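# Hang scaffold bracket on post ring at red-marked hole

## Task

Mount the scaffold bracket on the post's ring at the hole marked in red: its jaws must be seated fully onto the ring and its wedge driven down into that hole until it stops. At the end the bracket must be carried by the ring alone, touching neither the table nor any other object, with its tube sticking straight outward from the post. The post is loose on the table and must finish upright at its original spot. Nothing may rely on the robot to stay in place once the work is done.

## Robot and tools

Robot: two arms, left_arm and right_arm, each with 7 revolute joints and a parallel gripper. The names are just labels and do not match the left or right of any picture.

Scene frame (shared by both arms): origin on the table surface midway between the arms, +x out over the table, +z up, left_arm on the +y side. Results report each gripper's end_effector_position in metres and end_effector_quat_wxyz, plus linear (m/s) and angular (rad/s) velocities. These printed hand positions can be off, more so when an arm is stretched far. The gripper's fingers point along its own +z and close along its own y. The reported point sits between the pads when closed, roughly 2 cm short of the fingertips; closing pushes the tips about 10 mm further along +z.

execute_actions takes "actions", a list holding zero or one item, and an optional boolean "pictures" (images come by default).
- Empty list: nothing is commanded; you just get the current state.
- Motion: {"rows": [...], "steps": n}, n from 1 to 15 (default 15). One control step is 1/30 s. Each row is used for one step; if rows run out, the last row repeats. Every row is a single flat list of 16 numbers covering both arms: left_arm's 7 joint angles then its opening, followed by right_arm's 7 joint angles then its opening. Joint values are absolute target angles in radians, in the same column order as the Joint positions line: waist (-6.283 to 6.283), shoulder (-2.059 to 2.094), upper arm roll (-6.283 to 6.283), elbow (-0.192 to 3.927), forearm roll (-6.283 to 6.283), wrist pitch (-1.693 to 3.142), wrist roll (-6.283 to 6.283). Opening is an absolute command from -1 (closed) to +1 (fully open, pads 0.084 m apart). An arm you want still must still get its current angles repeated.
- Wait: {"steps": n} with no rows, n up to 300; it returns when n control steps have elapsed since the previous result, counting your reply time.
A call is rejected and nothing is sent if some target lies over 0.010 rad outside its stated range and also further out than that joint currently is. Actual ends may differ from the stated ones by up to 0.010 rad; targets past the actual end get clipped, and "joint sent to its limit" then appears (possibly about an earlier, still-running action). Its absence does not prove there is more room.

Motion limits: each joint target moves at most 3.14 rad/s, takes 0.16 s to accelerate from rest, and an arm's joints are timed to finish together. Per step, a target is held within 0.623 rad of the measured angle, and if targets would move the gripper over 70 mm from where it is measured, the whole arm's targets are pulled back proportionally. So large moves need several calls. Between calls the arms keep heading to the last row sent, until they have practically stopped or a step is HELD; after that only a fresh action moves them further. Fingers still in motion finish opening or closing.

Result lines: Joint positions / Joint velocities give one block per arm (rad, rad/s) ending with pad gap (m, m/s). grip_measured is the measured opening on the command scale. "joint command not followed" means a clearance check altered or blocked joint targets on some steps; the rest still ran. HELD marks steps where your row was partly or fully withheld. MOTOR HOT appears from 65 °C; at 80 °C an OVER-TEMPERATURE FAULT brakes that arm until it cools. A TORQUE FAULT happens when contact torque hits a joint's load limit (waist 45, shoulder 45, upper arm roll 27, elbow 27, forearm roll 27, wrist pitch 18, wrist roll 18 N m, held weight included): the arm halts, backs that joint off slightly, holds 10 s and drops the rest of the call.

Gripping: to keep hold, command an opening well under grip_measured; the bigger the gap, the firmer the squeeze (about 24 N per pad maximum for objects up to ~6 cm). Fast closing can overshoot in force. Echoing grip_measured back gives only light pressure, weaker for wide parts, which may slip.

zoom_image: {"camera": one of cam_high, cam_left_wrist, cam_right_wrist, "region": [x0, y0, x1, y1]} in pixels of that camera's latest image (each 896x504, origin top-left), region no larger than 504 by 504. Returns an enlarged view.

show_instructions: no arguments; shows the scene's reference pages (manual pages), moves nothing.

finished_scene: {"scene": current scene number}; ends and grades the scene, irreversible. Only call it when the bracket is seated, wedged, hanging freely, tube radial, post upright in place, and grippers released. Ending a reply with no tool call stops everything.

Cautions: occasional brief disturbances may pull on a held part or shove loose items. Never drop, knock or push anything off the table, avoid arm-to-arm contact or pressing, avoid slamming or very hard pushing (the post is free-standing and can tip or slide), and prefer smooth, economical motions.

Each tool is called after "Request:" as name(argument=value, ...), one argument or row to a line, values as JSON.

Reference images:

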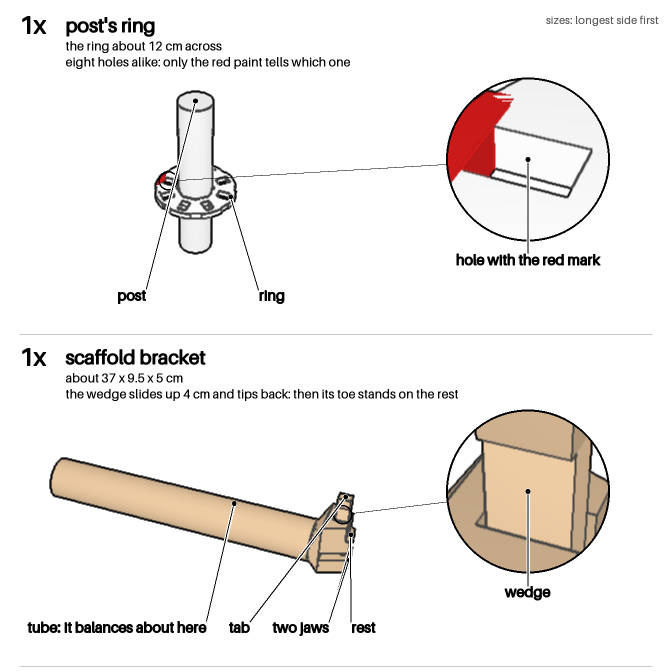

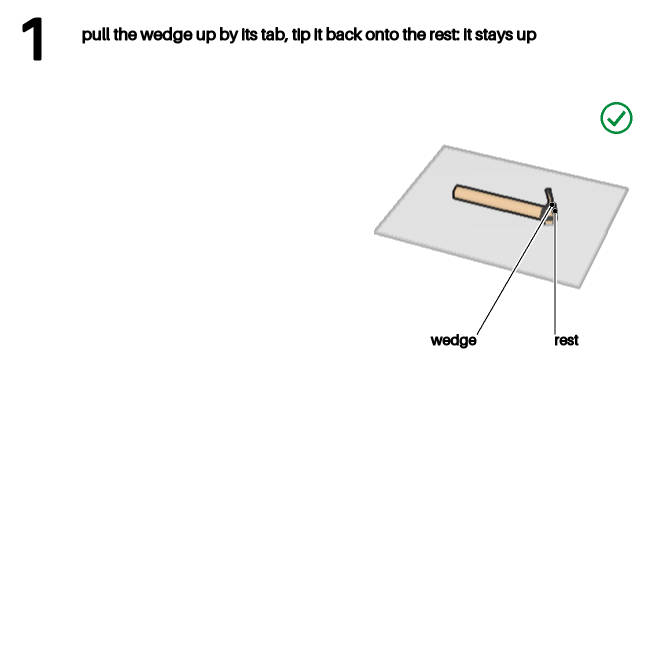

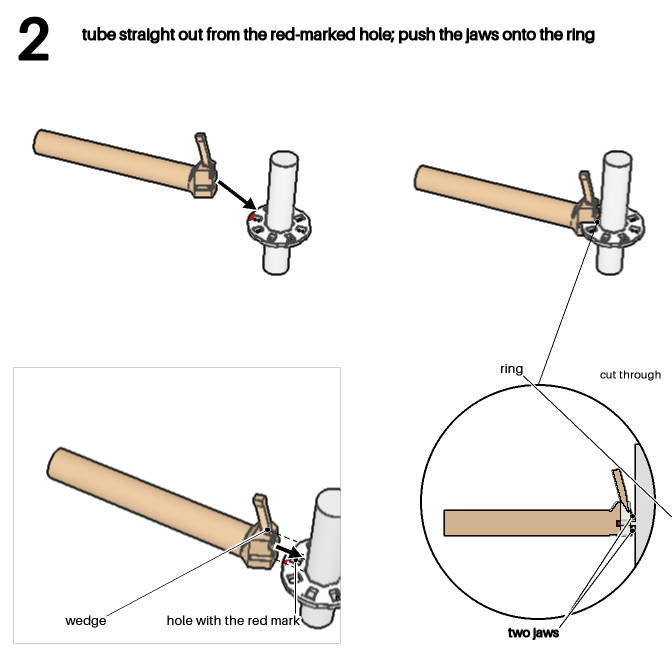

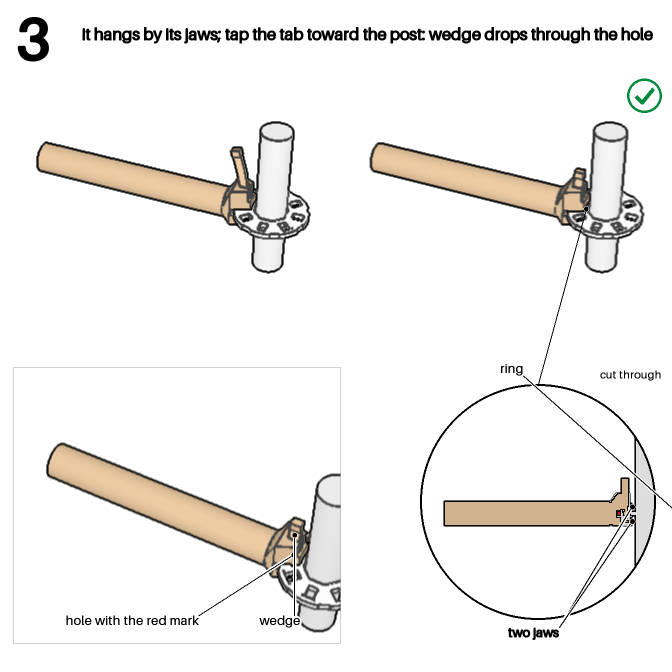

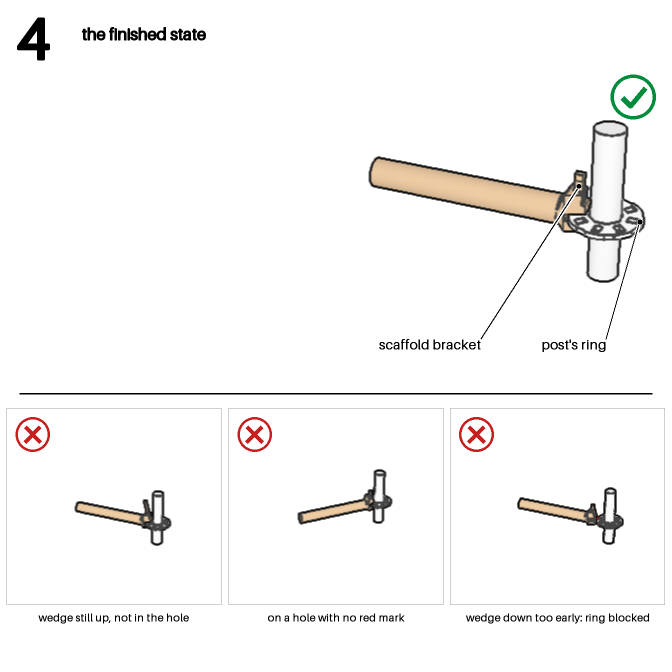

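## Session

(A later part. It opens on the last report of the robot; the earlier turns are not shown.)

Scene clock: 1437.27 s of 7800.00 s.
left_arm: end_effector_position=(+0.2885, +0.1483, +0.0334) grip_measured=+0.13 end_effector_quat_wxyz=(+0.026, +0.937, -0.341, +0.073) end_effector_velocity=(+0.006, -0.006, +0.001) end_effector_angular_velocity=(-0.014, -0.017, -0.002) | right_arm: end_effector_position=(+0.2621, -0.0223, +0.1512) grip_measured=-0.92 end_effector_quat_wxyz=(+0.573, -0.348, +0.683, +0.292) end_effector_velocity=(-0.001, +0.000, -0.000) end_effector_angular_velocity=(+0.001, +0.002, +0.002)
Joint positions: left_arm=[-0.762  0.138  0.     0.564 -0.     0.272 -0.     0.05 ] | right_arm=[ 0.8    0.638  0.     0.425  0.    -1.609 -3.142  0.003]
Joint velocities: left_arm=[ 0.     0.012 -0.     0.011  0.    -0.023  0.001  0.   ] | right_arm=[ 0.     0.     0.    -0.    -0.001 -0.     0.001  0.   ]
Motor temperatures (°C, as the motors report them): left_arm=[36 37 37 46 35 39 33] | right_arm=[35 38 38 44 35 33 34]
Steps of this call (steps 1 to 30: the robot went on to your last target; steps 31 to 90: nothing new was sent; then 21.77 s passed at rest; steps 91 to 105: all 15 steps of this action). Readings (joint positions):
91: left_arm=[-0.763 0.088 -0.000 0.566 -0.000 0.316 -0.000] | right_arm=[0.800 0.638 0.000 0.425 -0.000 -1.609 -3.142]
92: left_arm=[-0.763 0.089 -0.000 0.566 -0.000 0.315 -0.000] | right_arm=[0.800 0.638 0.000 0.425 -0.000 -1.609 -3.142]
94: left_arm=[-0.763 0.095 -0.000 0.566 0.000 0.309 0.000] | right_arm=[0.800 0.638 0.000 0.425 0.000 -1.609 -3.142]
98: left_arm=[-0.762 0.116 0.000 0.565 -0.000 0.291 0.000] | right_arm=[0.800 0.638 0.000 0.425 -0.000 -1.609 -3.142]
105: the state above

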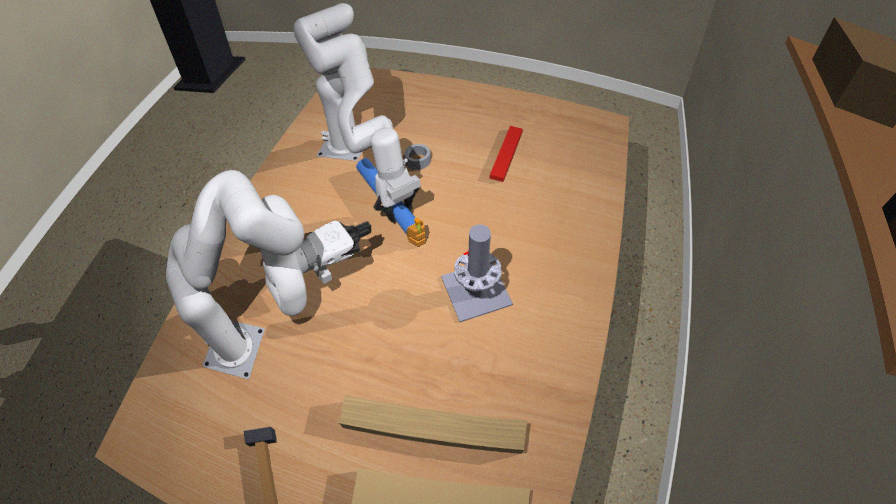

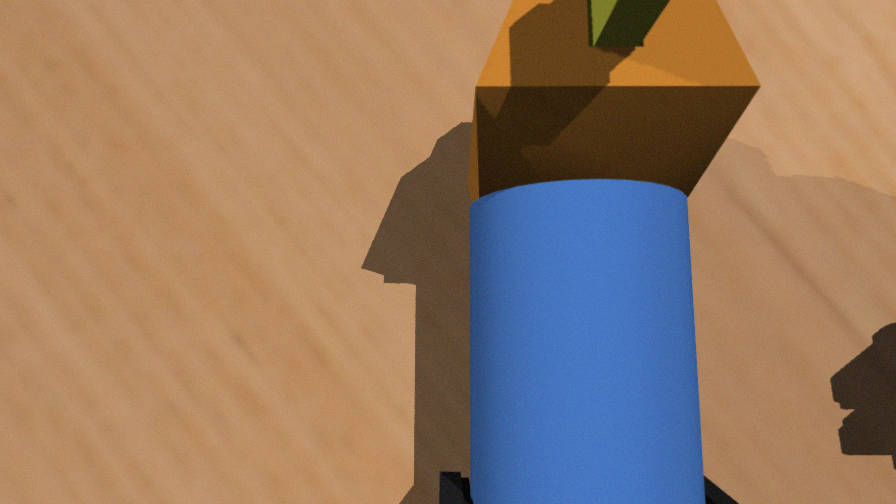

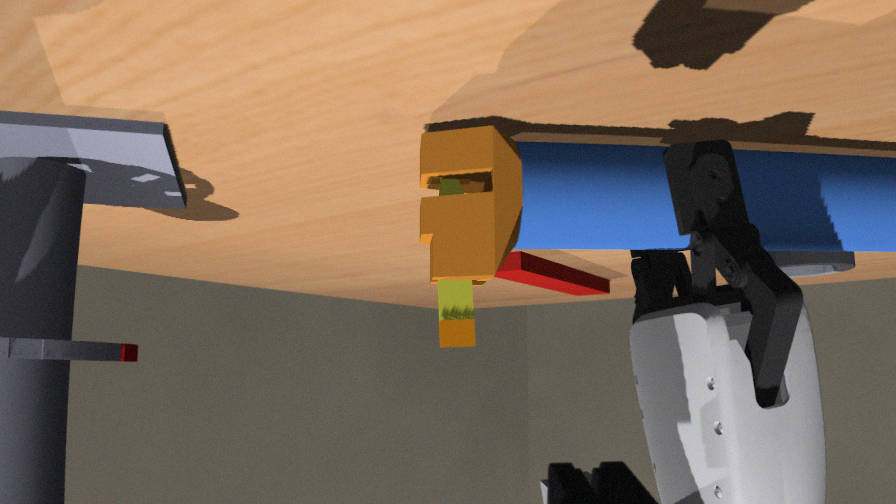

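Request:
execute_actions(
  actions=[
    {"rows": [[-0.7625,0.141,0,0.564,0,0.268,0,-1,0.8,0.6376,0,0.4248,0,-1.609,-3.1416,-0.9],[-0.7625,0.143,0,0.564,0,0.266,0,-1,0.8,0.6376,0,0.4248,0,-1.609,-3.1416,-0.9],[-0.7625,0.145,0,0.564,0,0.264,0,-1,0.8,0.6376,0,0.4248,0,-1.609,-3.1416,-0.9],[-0.7625,0.147,0,0.564,0,0.262,0,-1,0.8,0.6376,0,0.4248,0,-1.609,-3.1416,-0.9],[-0.7625,0.149,0,0.564,0,0.26,0,-1,0.8,0.6376,0,0.4248,0,-1.609,-3.1416,-0.9],[-0.7625,0.15,0,0.564,0,0.259,0,-1,0.8,0.6376,0,0.4248,0,-1.609,-3.1416,-0.9]], "steps": 14},
  ],
)

Scene clock: 1445.30 s of 7800.00 s.
left_arm: end_effector_position=(+0.2887, +0.1482, +0.0298) grip_measured=+0.13 end_effector_quat_wxyz=(+0.027, +0.937, -0.341, +0.073) end_effector_velocity=(+0.001, -0.001, +0.001) end_effector_angular_velocity=(-0.004, -0.004, +0.000) | right_arm: end_effector_position=(+0.2621, -0.0223, +0.1512) grip_measured=-0.92 end_effector_quat_wxyz=(+0.573, -0.348, +0.683, +0.292) end_effector_velocity=(-0.000, +0.000, -0.000) end_effector_angular_velocity=(+0.000, +0.001, -0.001)
Joint positions: left_arm=[-0.763  0.15  -0.     0.564  0.     0.259  0.     0.05 ] | right_arm=[ 0.8    0.638  0.     0.425  0.    -1.609 -3.142  0.003]
Joint velocities: left_arm=[ 0.001  0.    -0.001  0.002  0.    -0.004 -0.001  0.   ] | right_arm=[ 0.001  0.001 -0.     0.     0.001  0.     0.001 -0.   ]
Motor temperatures (°C, as the motors report them): left_arm=[36 37 37 46 35 39 33] | right_arm=[35 38 38 44 35 33 34]
Steps of this call (steps 1 to 15: the robot went on to your last target; steps 16 to 90: nothing new was sent; then 4.57 s passed at rest; steps 91 to 104: all 14 steps of this action). Readings (joint positions):
91: left_arm=[-0.763 0.139 -0.000 0.564 0.000 0.270 0.000] | right_arm=[0.800 0.638 0.000 0.425 0.000 -1.609 -3.142]
92: left_arm=[-0.763 0.139 -0.000 0.564 -0.000 0.269 -0.000] | right_arm=[0.800 0.638 -0.000 0.425 -0.000 -1.609 -3.142]
94: left_arm=[-0.763 0.142 -0.000 0.564 0.000 0.267 0.000] | right_arm=[0.800 0.638 0.000 0.425 -0.000 -1.609 -3.142]
98: left_arm=[-0.762 0.148 0.000 0.564 -0.000 0.261 -0.000] | right_arm=[0.800 0.638 0.000 0.425 -0.000 -1.609 -3.142]
104: the state above

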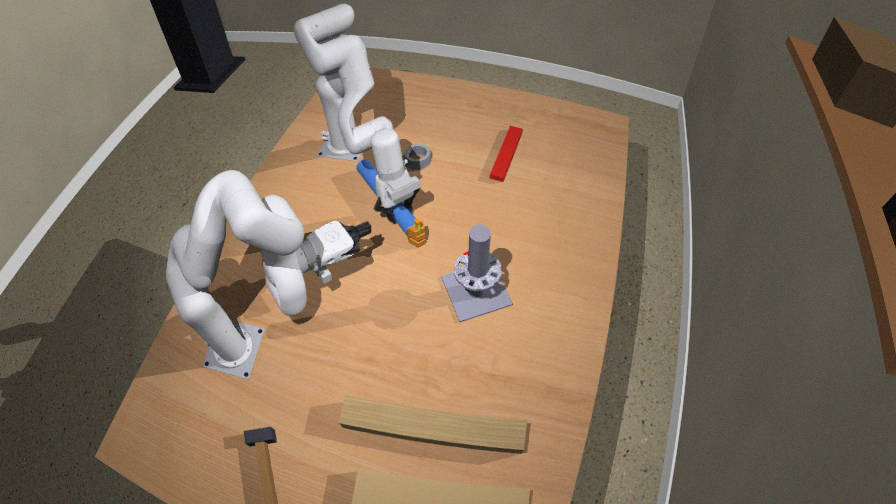

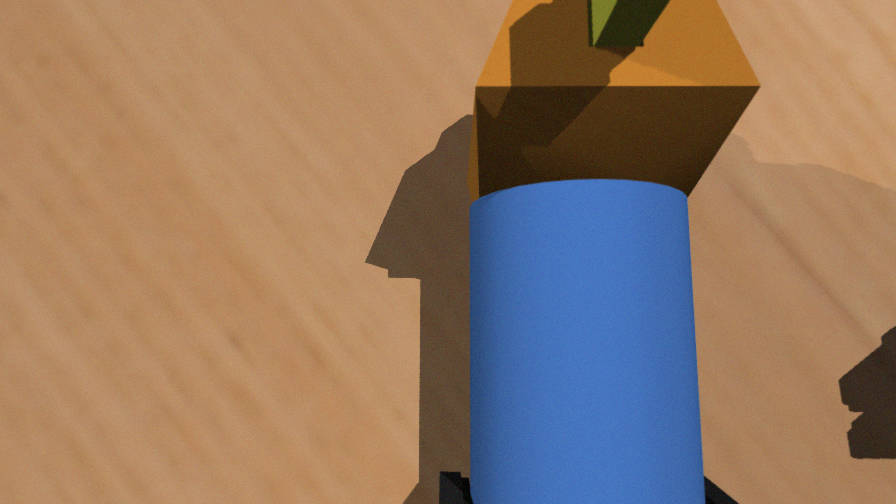

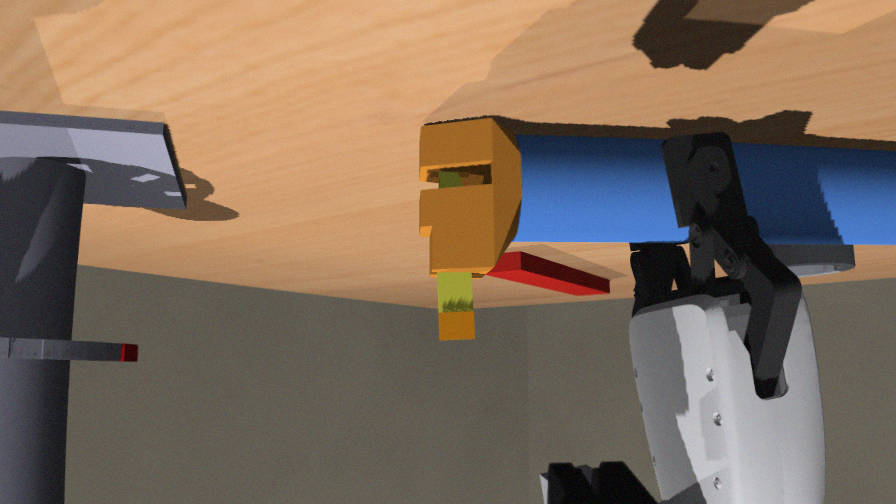

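Request:
execute_actions(
  actions=[
    {"rows": [[-0.7625,0.152,0,0.564,0,0.257,0,-0.5,0.8,0.6376,0,0.4248,0,-1.609,-3.1416,-0.9],[-0.7625,0.152,0,0.564,0,0.257,0,-0.1,0.8,0.6376,0,0.4248,0,-1.609,-3.1416,-0.9],[-0.7625,0.152,0,0.564,0,0.257,0,0.08,0.8,0.6376,0,0.4248,0,-1.609,-3.1416,-0.9],[-0.7625,0.152,0,0.564,0,0.257,0,0.13,0.8,0.6376,0,0.4248,0,-1.609,-3.1416,-0.9],[-0.7625,0.152,0,0.564,0,0.257,0,0.17,0.8,0.6376,0,0.4248,0,-1.609,-3.1416,-0.9],[-0.7625,0.152,0,0.564,0,0.257,0,0.21,0.8,0.6376,0,0.4248,0,-1.609,-3.1416,-0.9],[-0.7625,0.152,0,0.564,0,0.257,0,0.27,0.8,0.6376,0,0.4248,0,-1.609,-3.1416,-0.9],[-0.7625,0.152,0,0.564,0,0.257,0,0.4,0.8,0.6376,0,0.4248,0,-1.609,-3.1416,-0.9],[-0.7625,0.152,0,0.564,0,0.257,0,0.6,0.8,0.6376,0,0.4248,0,-1.609,-3.1416,-0.9],[-0.7625,0.152,0,0.564,0,0.257,0,0.8,0.8,0.6376,0,0.4248,0,-1.609,-3.1416,-0.9]], "steps": 14},
  ],
  pictures=false,
)

Request:
execute_actions(
  actions=[
    {"rows": [[-0.7625,0.155,0,0.58,0,0.275,0,0.8,0.8,0.6376,0,0.4248,0,-1.609,-3.1416,-0.9],[-0.7625,0.162,0,0.61,0,0.305,0,0.8,0.8,0.6376,0,0.4248,0,-1.609,-3.1416,-0.9],[-0.7625,0.173,0,0.655,0,0.35,0,0.8,0.8,0.6376,0,0.4248,0,-1.609,-3.1416,-0.9],[-0.7625,0.187,0,0.705,0,0.4,0,0.8,0.8,0.6376,0,0.4248,0,-1.609,-3.1416,-0.9],[-0.7625,0.201,0,0.755,0,0.449,0,0.8,0.8,0.6376,0,0.4248,0,-1.609,-3.1416,-0.9],[-0.7625,0.215,0,0.805,0,0.498,0,0.8,0.8,0.6376,0,0.4248,0,-1.609,-3.1416,-0.9],[-0.7625,0.229,0,0.855,0,0.547,0,0.8,0.8,0.6376,0,0.4248,0,-1.609,-3.1416,-0.9],[-0.7625,0.243,0,0.905,0,0.596,0,0.8,0.8,0.6376,0,0.4248,0,-1.609,-3.1416,-0.9],[-0.7625,0.257,0,0.955,0,0.645,0,0.8,0.8,0.6376,0,0.4248,0,-1.609,-3.1416,-0.9],[-0.7625,0.272,0,1.005,0,0.694,0,0.8,0.8,0.6376,0,0.4248,0,-1.609,-3.1416,-0.9],[-0.7625,0.287,0,1.055,0,0.743,0,0.8,0.8,0.6376,0,0.4248,0,-1.609,-3.1416,-0.9],[-0.7625,0.3,0,1.1,0,0.787,0,0.8,0.8,0.6376,0,0.4248,0,-1.609,-3.1416,-0.9],[-0.7625,0.309,0,1.13,0,0.816,0,0.8,0.8,0.6376,0,0.4248,0,-1.609,-3.1416,-0.9],[-0.7625,0.3145,0,1.1485,0,0.834,0,0.8,0.8,0.6376,0,0.4248,0,-1.609,-3.1416,-0.9]], "steps": 15},
  ],
  pictures=false,
)

Request:
execute_actions(
  actions=[
    {"steps": 15},
  ],
)

Scene clock: 1482.73 s of 7800.00 s.
left_arm: end_effector_position=(+0.2896, +0.1475, +0.0301) grip_measured=+0.80 end_effector_quat_wxyz=(+0.027, +0.937, -0.341, +0.074) end_effector_velocity=(-0.008, +0.005, -0.008) end_effector_angular_velocity=(+0.017, +0.020, -0.004) | right_arm: end_effector_position=(+0.2621, -0.0223, +0.1512) grip_measured=-0.92 end_effector_quat_wxyz=(+0.573, -0.348, +0.683, +0.292) end_effector_velocity=(-0.000, +0.000, +0.000) end_effector_angular_velocity=(+0.000, -0.000, +0.002)
Joint positions: left_arm=[-0.762  0.151  0.     0.565 -0.     0.256  0.     0.077] | right_arm=[ 0.8    0.638  0.     0.425 -0.    -1.609 -3.142  0.003]
Joint velocities: left_arm=[-0.     0.009 -0.002 -0.011  0.     0.006  0.001  0.   ] | right_arm=[ 0.001 -0.    -0.     0.    -0.001  0.    -0.    -0.   ]
Motor temperatures (°C, as the motors report them): left_arm=[36 37 37 45 35 39 33] | right_arm=[35 38 38 43 35 33 34]
Steps of this call (steps 1 to 15: the robot went on to your last target; steps 16 to 90: nothing new was sent; then 33.97 s passed at rest; steps 91 to 104: all 14 steps of this action). Readings (joint positions):
91: left_arm=[-0.763 0.150 -0.000 0.564 -0.000 0.259 0.000] | right_arm=[0.800 0.638 -0.000 0.425 0.000 -1.609 -3.142]
92: left_arm=[-0.763 0.150 -0.000 0.564 -0.000 0.258 -0.000] | right_arm=[0.800 0.638 0.000 0.425 -0.000 -1.609 -3.142]
94: left_arm=[-0.763 0.151 -0.000 0.564 -0.000 0.258 -0.000] | right_arm=[0.800 0.638 -0.000 0.425 0.000 -1.609 -3.142]
98: left_arm=[-0.763 0.149 -0.000 0.569 0.000 0.255 0.000] | right_arm=[0.800 0.638 0.000 0.425 0.000 -1.609 -3.142]
104: the state above

Scene clock: 1483.23 s of 7800.00 s.
left_arm: end_effector_position=(+0.3576, +0.0904, +0.0898) grip_measured=+0.80 end_effector_quat_wxyz=(+0.006, +0.939, -0.342, +0.015) end_effector_velocity=(+0.147, -0.123, +0.184) end_effector_angular_velocity=(+0.185, +0.220, -0.000) | right_arm: end_effector_position=(+0.2621, -0.0223, +0.1512) grip_measured=-0.92 end_effector_quat_wxyz=(+0.573, -0.348, +0.683, +0.292) end_effector_velocity=(+0.000, +0.000, +0.000) end_effector_angular_velocity=(+0.000, -0.001, -0.001)
Joint positions: left_arm=[-0.762  0.282  0.     1.042  0.     0.726  0.     0.077] | right_arm=[ 0.8    0.638 -0.     0.425  0.    -1.609 -3.142  0.003]
Joint velocities: left_arm=[ 0.     0.349 -0.     1.219  0.     1.157  0.     0.   ] | right_arm=[ 0.    -0.001 -0.     0.     0.001  0.    -0.    -0.   ]
Motor temperatures (°C, as the motors report them): left_arm=[36 37 37 45 35 39 33] | right_arm=[35 38 38 43 35 33 34]
Steps of this call (steps 1 to 15: all 15 steps of this action). Readings (joint positions):
1: left_arm=[-0.762 0.151 0.000 0.565 -0.000 0.257 0.000] | right_arm=[0.800 0.638 0.000 0.425 -0.000 -1.609 -3.142]
2: left_arm=[-0.762 0.152 0.000 0.567 -0.000 0.261 -0.000] | right_arm=[0.800 0.638 -0.000 0.425 -0.000 -1.609 -3.142]
4: left_arm=[-0.762 0.158 0.000 0.590 -0.000 0.288 -0.000] | right_arm=[0.800 0.638 0.000 0.425 -0.000 -1.609 -3.142]
8: left_arm=[-0.762 0.192 0.000 0.722 -0.000 0.416 0.000] | right_arm=[0.800 0.638 -0.000 0.425 -0.000 -1.609 -3.142]
15: the state above

Scene clock: 1483.73 s of 7800.00 s.
left_arm: end_effector_position=(+0.3680, +0.0816, +0.1049) grip_measured=+0.80 end_effector_quat_wxyz=(-0.000, +0.940, -0.342, -0.000) end_effector_velocity=(+0.002, -0.001, +0.002) end_effector_angular_velocity=(-0.001, -0.001, +0.001) | right_arm: end_effector_position=(+0.2621, -0.0223, +0.1512) grip_measured=-0.92 end_effector_quat_wxyz=(+0.573, -0.348, +0.683, +0.292) end_effector_velocity=(+0.000, -0.000, -0.000) end_effector_angular_velocity=(-0.001, -0.000, -0.001)
Joint positions: left_arm=[-0.763  0.314 -0.     1.147 -0.     0.834 -0.     0.077] | right_arm=[ 0.8    0.638  0.     0.425 -0.    -1.609 -3.142  0.003]
Joint velocities: left_arm=[ 0.     0.001  0.001  0.007 -0.001  0.004  0.001  0.   ] | right_arm=[-0.001  0.001 -0.    -0.     0.001 -0.    -0.001 -0.   ]
Motor temperatures (°C, as the motors report them): left_arm=[36 37 37 45 35 39 33] | right_arm=[35 38 38 43 35 33 34]
Steps of this call (steps 1 to 15: the robot went on to your last target). Readings (joint positions):
1: left_arm=[-0.762 0.293 0.000 1.078 0.000 0.760 0.000] | right_arm=[0.800 0.638 0.000 0.425 0.000 -1.609 -3.142]
2: left_arm=[-0.762 0.299 0.000 1.103 0.000 0.784 0.000] | right_arm=[0.800 0.638 0.000 0.425 -0.000 -1.609 -3.142]
4: left_arm=[-0.762 0.307 0.000 1.128 0.000 0.811 0.000] | right_arm=[0.800 0.638 0.000 0.425 0.000 -1.609 -3.142]
8: left_arm=[-0.763 0.313 -0.000 1.141 -0.000 0.829 -0.000] | right_arm=[0.800 0.638 -0.000 0.425 0.000 -1.609 -3.142]
15: the state above

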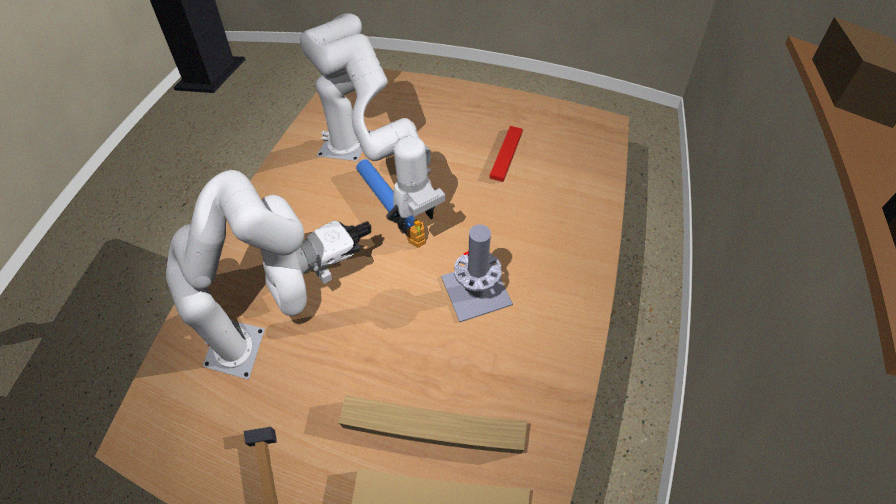

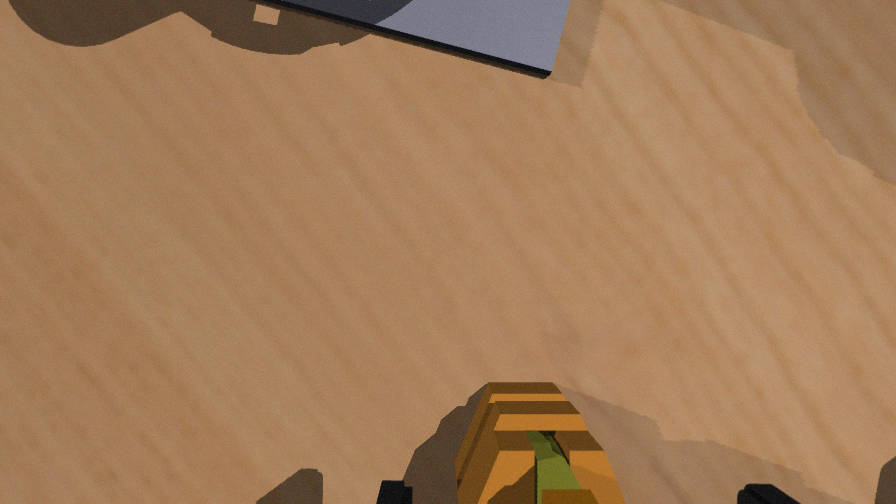

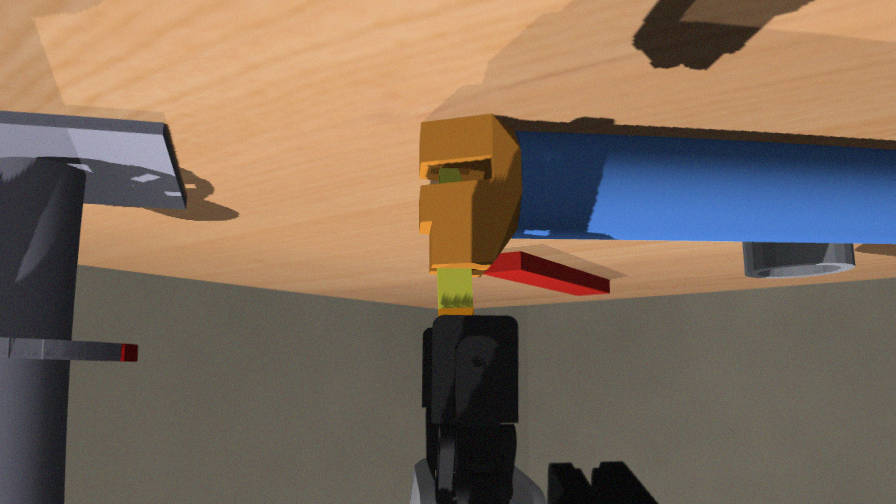

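Request:
execute_actions(
  actions=[
    {"rows": [[-0.7625,0.32,0,1.152,0,0.832,0,0.6,0.8,0.6376,0,0.4248,0,-1.609,-3.1416,-0.9],[-0.7625,0.326,0,1.1565,0,0.8305,0,0.4,0.8,0.6376,0,0.4248,0,-1.609,-3.1416,-0.9],[-0.7625,0.3321,0,1.1609,0,0.8288,0,0.2,0.8,0.6376,0,0.4248,0,-1.609,-3.1416,-0.9],[-0.7625,0.3321,0,1.1609,0,0.8288,0,0.0,0.8,0.6376,0,0.4248,0,-1.609,-3.1416,-0.9],[-0.7625,0.3321,0,1.1609,0,0.8288,0,-0.2,0.8,0.6376,0,0.4248,0,-1.609,-3.1416,-0.9],[-0.7625,0.3321,0,1.1609,0,0.8288,0,-0.35,0.8,0.6376,0,0.4248,0,-1.609,-3.1416,-0.9],[-0.7625,0.3321,0,1.1609,0,0.8288,0,-0.45,0.8,0.6376,0,0.4248,0,-1.609,-3.1416,-0.9]], "steps": 15},
  ],
)

Scene clock: 1508.53 s of 7800.00 s.
left_arm: end_effector_position=(+0.3711, +0.0790, +0.1012) grip_measured=-0.47 end_effector_quat_wxyz=(+0.000, +0.940, -0.342, +0.000) end_effector_velocity=(-0.001, +0.000, -0.001) end_effector_angular_velocity=(+0.002, +0.002, +0.000) | right_arm: end_effector_position=(+0.2621, -0.0223, +0.1512) grip_measured=-0.92 end_effector_quat_wxyz=(+0.573, -0.348, +0.683, +0.292) end_effector_velocity=(-0.000, +0.000, +0.001) end_effector_angular_velocity=(+0.001, -0.000, +0.001)
Joint positions: left_arm=[-0.763  0.332 -0.     1.161  0.     0.829 -0.     0.024] | right_arm=[ 0.8    0.638  0.     0.425 -0.    -1.609 -3.142  0.003]
Joint velocities: left_arm=[-0.     0.002 -0.    -0.001 -0.    -0.    -0.    -0.   ] | right_arm=[ 0.    -0.001 -0.001  0.    -0.001  0.     0.001  0.   ]
Motor temperatures (°C, as the motors report them): left_arm=[36 38 37 45 35 39 33] | right_arm=[35 38 38 43 35 33 34]
Steps of this call (steps 1 to 15: the robot went on to your last target; steps 16 to 90: nothing new was sent; then 21.30 s passed at rest; steps 91 to 105: all 15 steps of this action). Readings (joint positions):
91: left_arm=[-0.762 0.315 0.000 1.149 -0.000 0.834 -0.000] | right_arm=[0.800 0.638 0.000 0.425 0.000 -1.609 -3.142]
92: left_arm=[-0.763 0.316 -0.000 1.150 -0.000 0.833 -0.000] | right_arm=[0.800 0.638 0.000 0.425 -0.000 -1.609 -3.142]
94: left_arm=[-0.763 0.322 -0.000 1.155 0.000 0.831 -0.000] | right_arm=[0.800 0.638 0.000 0.425 0.000 -1.609 -3.142]
98: left_arm=[-0.762 0.331 0.000 1.159 -0.000 0.829 0.000] | right_arm=[0.800 0.638 0.000 0.425 -0.000 -1.609 -3.142]
105: the state above

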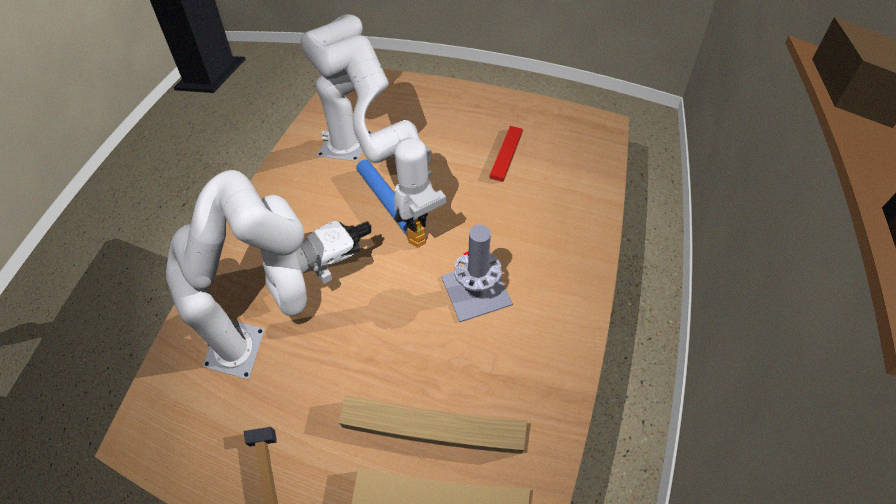

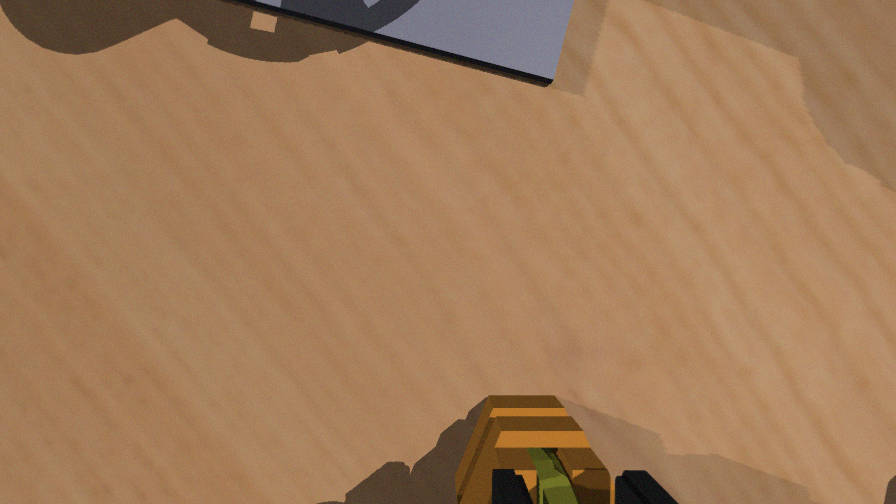

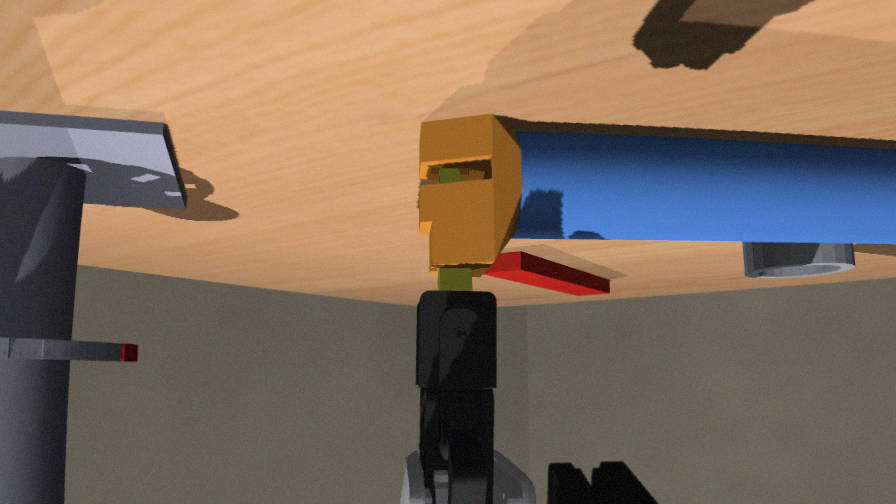

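Request:
execute_actions(
  actions=[
    {"rows": [[-0.7625,0.3321,0,1.1609,0,0.8288,0,-0.5,0.8,0.6376,0,0.4248,0,-1.609,-3.1416,-0.9],[-0.7625,0.3321,0,1.1609,0,0.8288,0,-0.55,0.8,0.6376,0,0.4248,0,-1.609,-3.1416,-0.9],[-0.7625,0.3321,0,1.1609,0,0.8288,0,-0.6,0.8,0.6376,0,0.4248,0,-1.609,-3.1416,-0.9],[-0.7625,0.3321,0,1.1609,0,0.8288,0,-0.64,0.8,0.6376,0,0.4248,0,-1.609,-3.1416,-0.9],[-0.7625,0.3321,0,1.1609,0,0.8288,0,-0.68,0.8,0.6376,0,0.4248,0,-1.609,-3.1416,-0.9],[-0.7625,0.3321,0,1.1609,0,0.8288,0,-0.72,0.8,0.6376,0,0.4248,0,-1.609,-3.1416,-0.9],[-0.7625,0.3321,0,1.1609,0,0.8288,0,-0.76,0.8,0.6376,0,0.4248,0,-1.609,-3.1416,-0.9],[-0.7625,0.3321,0,1.1609,0,0.8288,0,-0.8,0.8,0.6376,0,0.4248,0,-1.609,-3.1416,-0.9],[-0.7625,0.3321,0,1.1609,0,0.8288,0,-0.85,0.8,0.6376,0,0.4248,0,-1.609,-3.1416,-0.9]], "steps": 14},
  ],
)

Scene clock: 1520.27 s of 7800.00 s.
left_arm: end_effector_position=(+0.3714, +0.0793, +0.1011) grip_measured=-0.74 end_effector_quat_wxyz=(-0.000, +0.940, -0.342, +0.000) end_effector_velocity=(-0.000, -0.000, -0.000) end_effector_angular_velocity=(+0.000, +0.000, -0.000) | right_arm: end_effector_position=(+0.2621, -0.0223, +0.1512) grip_measured=-0.92 end_effector_quat_wxyz=(+0.573, -0.348, +0.683, +0.292) end_effector_velocity=(+0.000, -0.000, +0.000) end_effector_angular_velocity=(-0.001, -0.001, -0.000)
Joint positions: left_arm=[-0.762  0.332  0.     1.161  0.     0.829 -0.     0.012] | right_arm=[ 0.8    0.638  0.     0.425 -0.    -1.609 -3.142  0.003]
Joint velocities: left_arm=[ 0.     0.    -0.001 -0.     0.     0.    -0.    -0.   ] | right_arm=[-0.001 -0.     0.    -0.    -0.    -0.    -0.001  0.   ]
Motor temperatures (°C, as the motors report them): left_arm=[36 38 37 45 35 39 33] | right_arm=[35 38 38 43 35 33 34]
Steps of this call (steps 1 to 15: the robot went on to your last target; steps 16 to 90: nothing new was sent; then 8.27 s passed at rest; steps 91 to 104: all 14 steps of this action). Readings (joint positions):
91: left_arm=[-0.763 0.332 0.000 1.161 0.000 0.829 -0.000] | right_arm=[0.800 0.638 -0.000 0.425 -0.000 -1.609 -3.142]
92: left_arm=[-0.762 0.332 -0.000 1.161 -0.000 0.829 -0.000] | right_arm=[0.800 0.638 0.000 0.425 -0.000 -1.609 -3.142]
94: left_arm=[-0.763 0.332 -0.000 1.161 0.000 0.829 0.000] | right_arm=[0.800 0.638 0.000 0.425 -0.000 -1.609 -3.142]
98: left_arm=[-0.762 0.332 0.001 1.161 -0.000 0.829 -0.000] | right_arm=[0.800 0.638 -0.000 0.425 -0.000 -1.609 -3.142]
104: the state above

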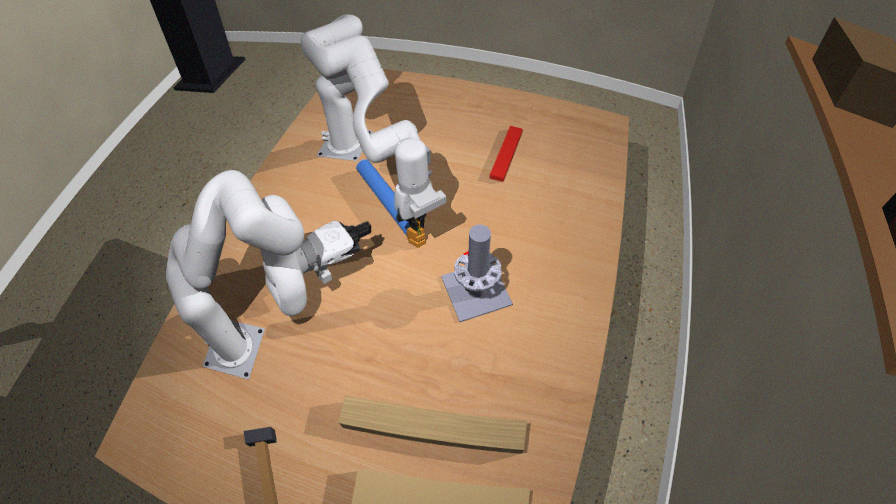

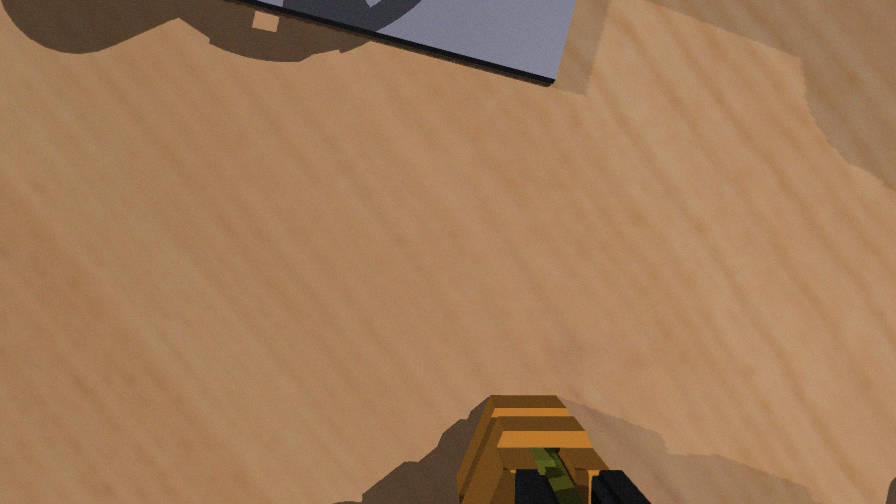

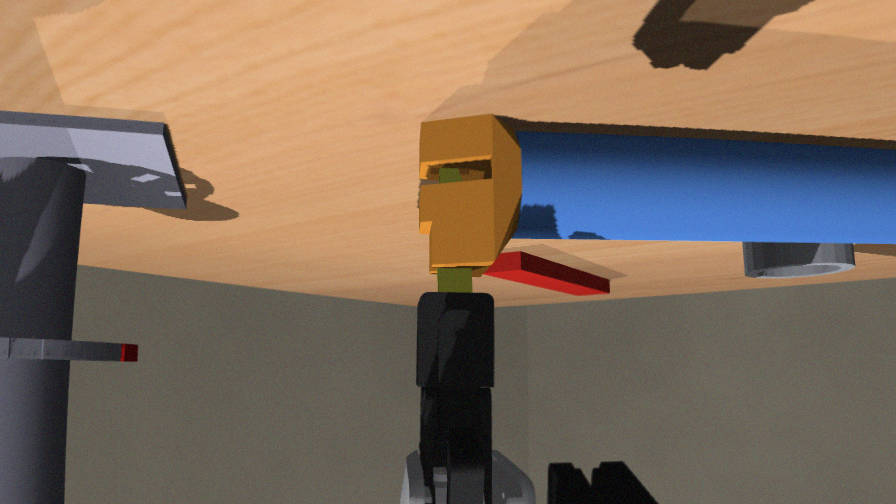

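Request:
execute_actions(
  actions=[
    {"rows": [[-0.7618,0.328,0,1.163,0,0.835,0,-0.9,0.8,0.6376,0,0.4248,0,-1.609,-3.1416,-0.9],[-0.7618,0.322,0,1.1665,0,0.8445,0,-0.9,0.8,0.6376,0,0.4248,0,-1.609,-3.1416,-0.9],[-0.7618,0.315,0,1.1703,0,0.8553,0,-0.9,0.8,0.6376,0,0.4248,0,-1.609,-3.1416,-0.9],[-0.7618,0.3083,0,1.1742,0,0.8659,0,-0.9,0.8,0.6376,0,0.4248,0,-1.609,-3.1416,-0.9],[-0.7618,0.3018,0,1.1782,0,0.8764,0,-0.9,0.8,0.6376,0,0.4248,0,-1.609,-3.1416,-0.9],[-0.7618,0.2955,0,1.1827,0,0.8872,0,-0.9,0.8,0.6376,0,0.4248,0,-1.609,-3.1416,-0.9],[-0.7618,0.289,0,1.1873,0,0.8983,0,-0.9,0.8,0.6376,0,0.4248,0,-1.609,-3.1416,-0.9],[-0.7618,0.283,0,1.192,0,0.909,0,-0.9,0.8,0.6376,0,0.4248,0,-1.609,-3.1416,-0.9],[-0.7618,0.278,0,1.196,0,0.918,0,-0.9,0.8,0.6376,0,0.4248,0,-1.609,-3.1416,-0.9],[-0.7618,0.2742,0,1.1989,0,0.9247,0,-0.9,0.8,0.6376,0,0.4248,0,-1.609,-3.1416,-0.9]], "steps": 15},
  ],
  pictures=false,
)

Request:
execute_actions(
  actions=[
    {"steps": 10},
  ],
)

Scene clock: 1537.93 s of 7800.00 s.
left_arm: end_effector_position=(+0.3709, +0.0788, +0.1376) grip_measured=-0.74 end_effector_quat_wxyz=(+0.000, +0.940, -0.342, -0.000) end_effector_velocity=(-0.004, +0.004, +0.007) end_effector_angular_velocity=(+0.013, +0.016, +0.000) | right_arm: end_effector_position=(+0.2621, -0.0223, +0.1512) grip_measured=-0.92 end_effector_quat_wxyz=(+0.573, -0.348, +0.683, +0.292) end_effector_velocity=(+0.000, -0.000, -0.000) end_effector_angular_velocity=(+0.000, +0.001, -0.002)
Joint positions: left_arm=[-0.762  0.276 -0.001  1.197 -0.     0.921  0.     0.012] | right_arm=[ 0.8    0.638 -0.     0.425  0.    -1.609 -3.142  0.003]
Joint velocities: left_arm=[-0.    -0.012  0.001  0.009 -0.     0.041  0.001  0.   ] | right_arm=[ 0.     0.001 -0.     0.     0.001  0.     0.002 -0.   ]
Motor temperatures (°C, as the motors report them): left_arm=[36 38 37 45 35 38 33] | right_arm=[35 38 38 43 35 33 34]
Steps of this call (steps 1 to 15: the robot went on to your last target; steps 16 to 90: nothing new was sent; then 14.17 s passed at rest; steps 91 to 105: all 15 steps of this action). Readings (joint positions):
91: left_arm=[-0.762 0.332 0.000 1.161 0.000 0.829 0.000] | right_arm=[0.800 0.638 0.000 0.425 0.000 -1.609 -3.142]
92: left_arm=[-0.762 0.332 -0.000 1.161 -0.000 0.830 0.000] | right_arm=[0.800 0.638 -0.000 0.425 0.000 -1.609 -3.142]
94: left_arm=[-0.762 0.327 -0.001 1.164 -0.000 0.840 0.000] | right_arm=[0.800 0.638 0.000 0.425 0.000 -1.609 -3.142]
98: left_arm=[-0.762 0.303 -0.001 1.178 -0.000 0.876 0.000] | right_arm=[0.800 0.638 0.000 0.425 -0.000 -1.609 -3.142]
105: the state above

Scene clock: 1538.27 s of 7800.00 s.
left_arm: end_effector_position=(+0.3709, +0.0789, +0.1388) grip_measured=-0.74 end_effector_quat_wxyz=(+0.000, +0.940, -0.342, -0.000) end_effector_velocity=(+0.001, +0.000, +0.001) end_effector_angular_velocity=(-0.001, -0.001, +0.001) | right_arm: end_effector_position=(+0.2621, -0.0223, +0.1512) grip_measured=-0.92 end_effector_quat_wxyz=(+0.573, -0.348, +0.683, +0.292) end_effector_velocity=(-0.000, +0.000, +0.000) end_effector_angular_velocity=(+0.002, +0.002, +0.000)
Joint positions: left_arm=[-0.762  0.274 -0.001  1.199 -0.     0.925  0.     0.012] | right_arm=[ 0.8    0.638 -0.     0.425 -0.    -1.609 -3.142  0.003]
Joint velocities: left_arm=[ 0.    -0.002  0.001  0.001 -0.001  0.001  0.001 -0.   ] | right_arm=[ 0.    -0.     0.     0.    -0.     0.     0.002 -0.   ]
Motor temperatures (°C, as the motors report them): left_arm=[36 38 37 45 35 38 33] | right_arm=[35 38 38 43 35 33 34]
Steps of this call (steps 1 to 10: the robot went on to your last target). Readings (joint positions):
1: left_arm=[-0.762 0.276 -0.001 1.197 -0.000 0.922 0.000] | right_arm=[0.800 0.638 -0.000 0.425 0.000 -1.609 -3.142]
2: left_arm=[-0.762 0.275 -0.001 1.198 -0.000 0.923 0.000] | right_arm=[0.800 0.638 0.000 0.425 0.000 -1.609 -3.142]
4: left_arm=[-0.762 0.275 -0.001 1.198 -0.000 0.924 0.000] | right_arm=[0.800 0.638 -0.000 0.425 0.000 -1.609 -3.142]
8: left_arm=[-0.762 0.275 -0.001 1.199 -0.000 0.924 0.000] | right_arm=[0.800 0.638 0.000 0.425 -0.000 -1.609 -3.142]
10: the state above

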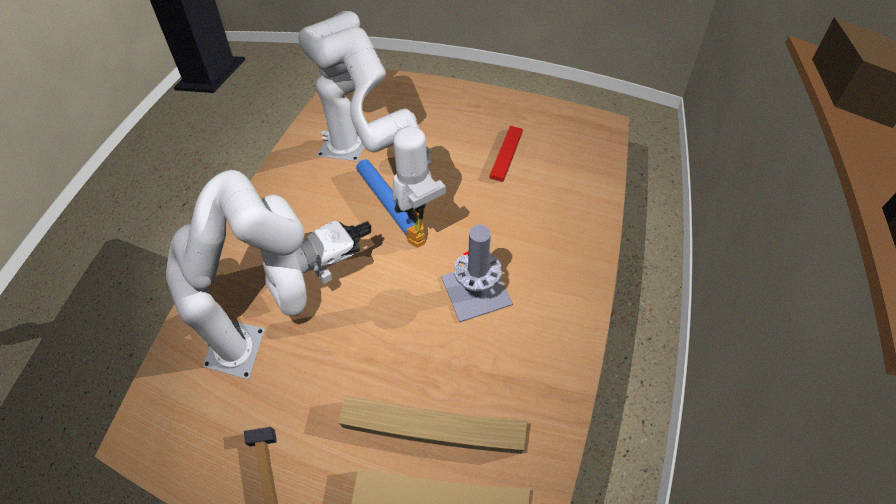

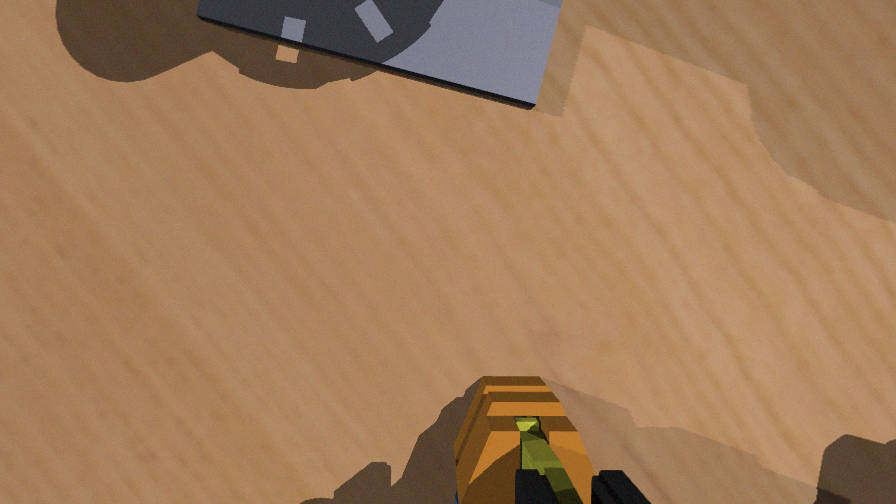

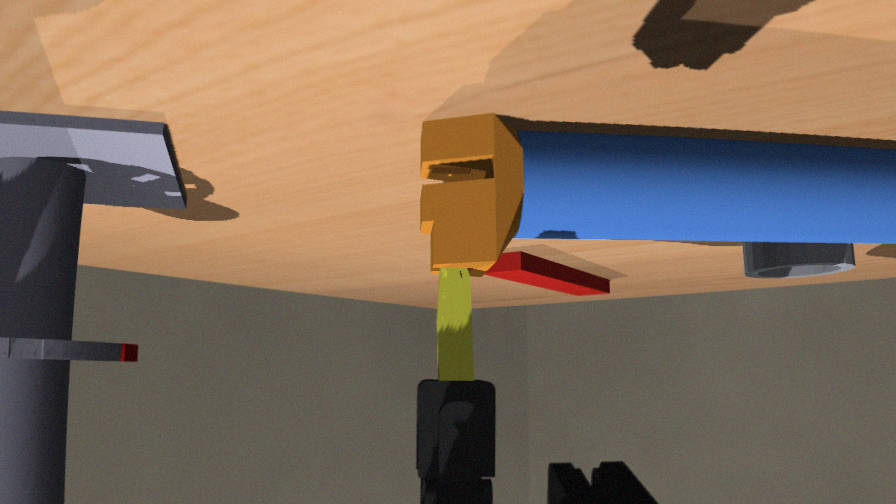

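Request:
zoom_image(
  camera="cam_left_wrist",
  region=[440, 360, 660, 504],
)

Region (440, 360, 660, 504) of cam_left_wrist's 896x504 image, scaled by 2.291, with more detail than that image has; it fills the top 330 rows of this view, and the rest is white.

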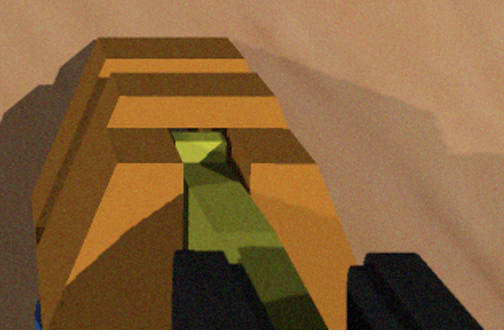

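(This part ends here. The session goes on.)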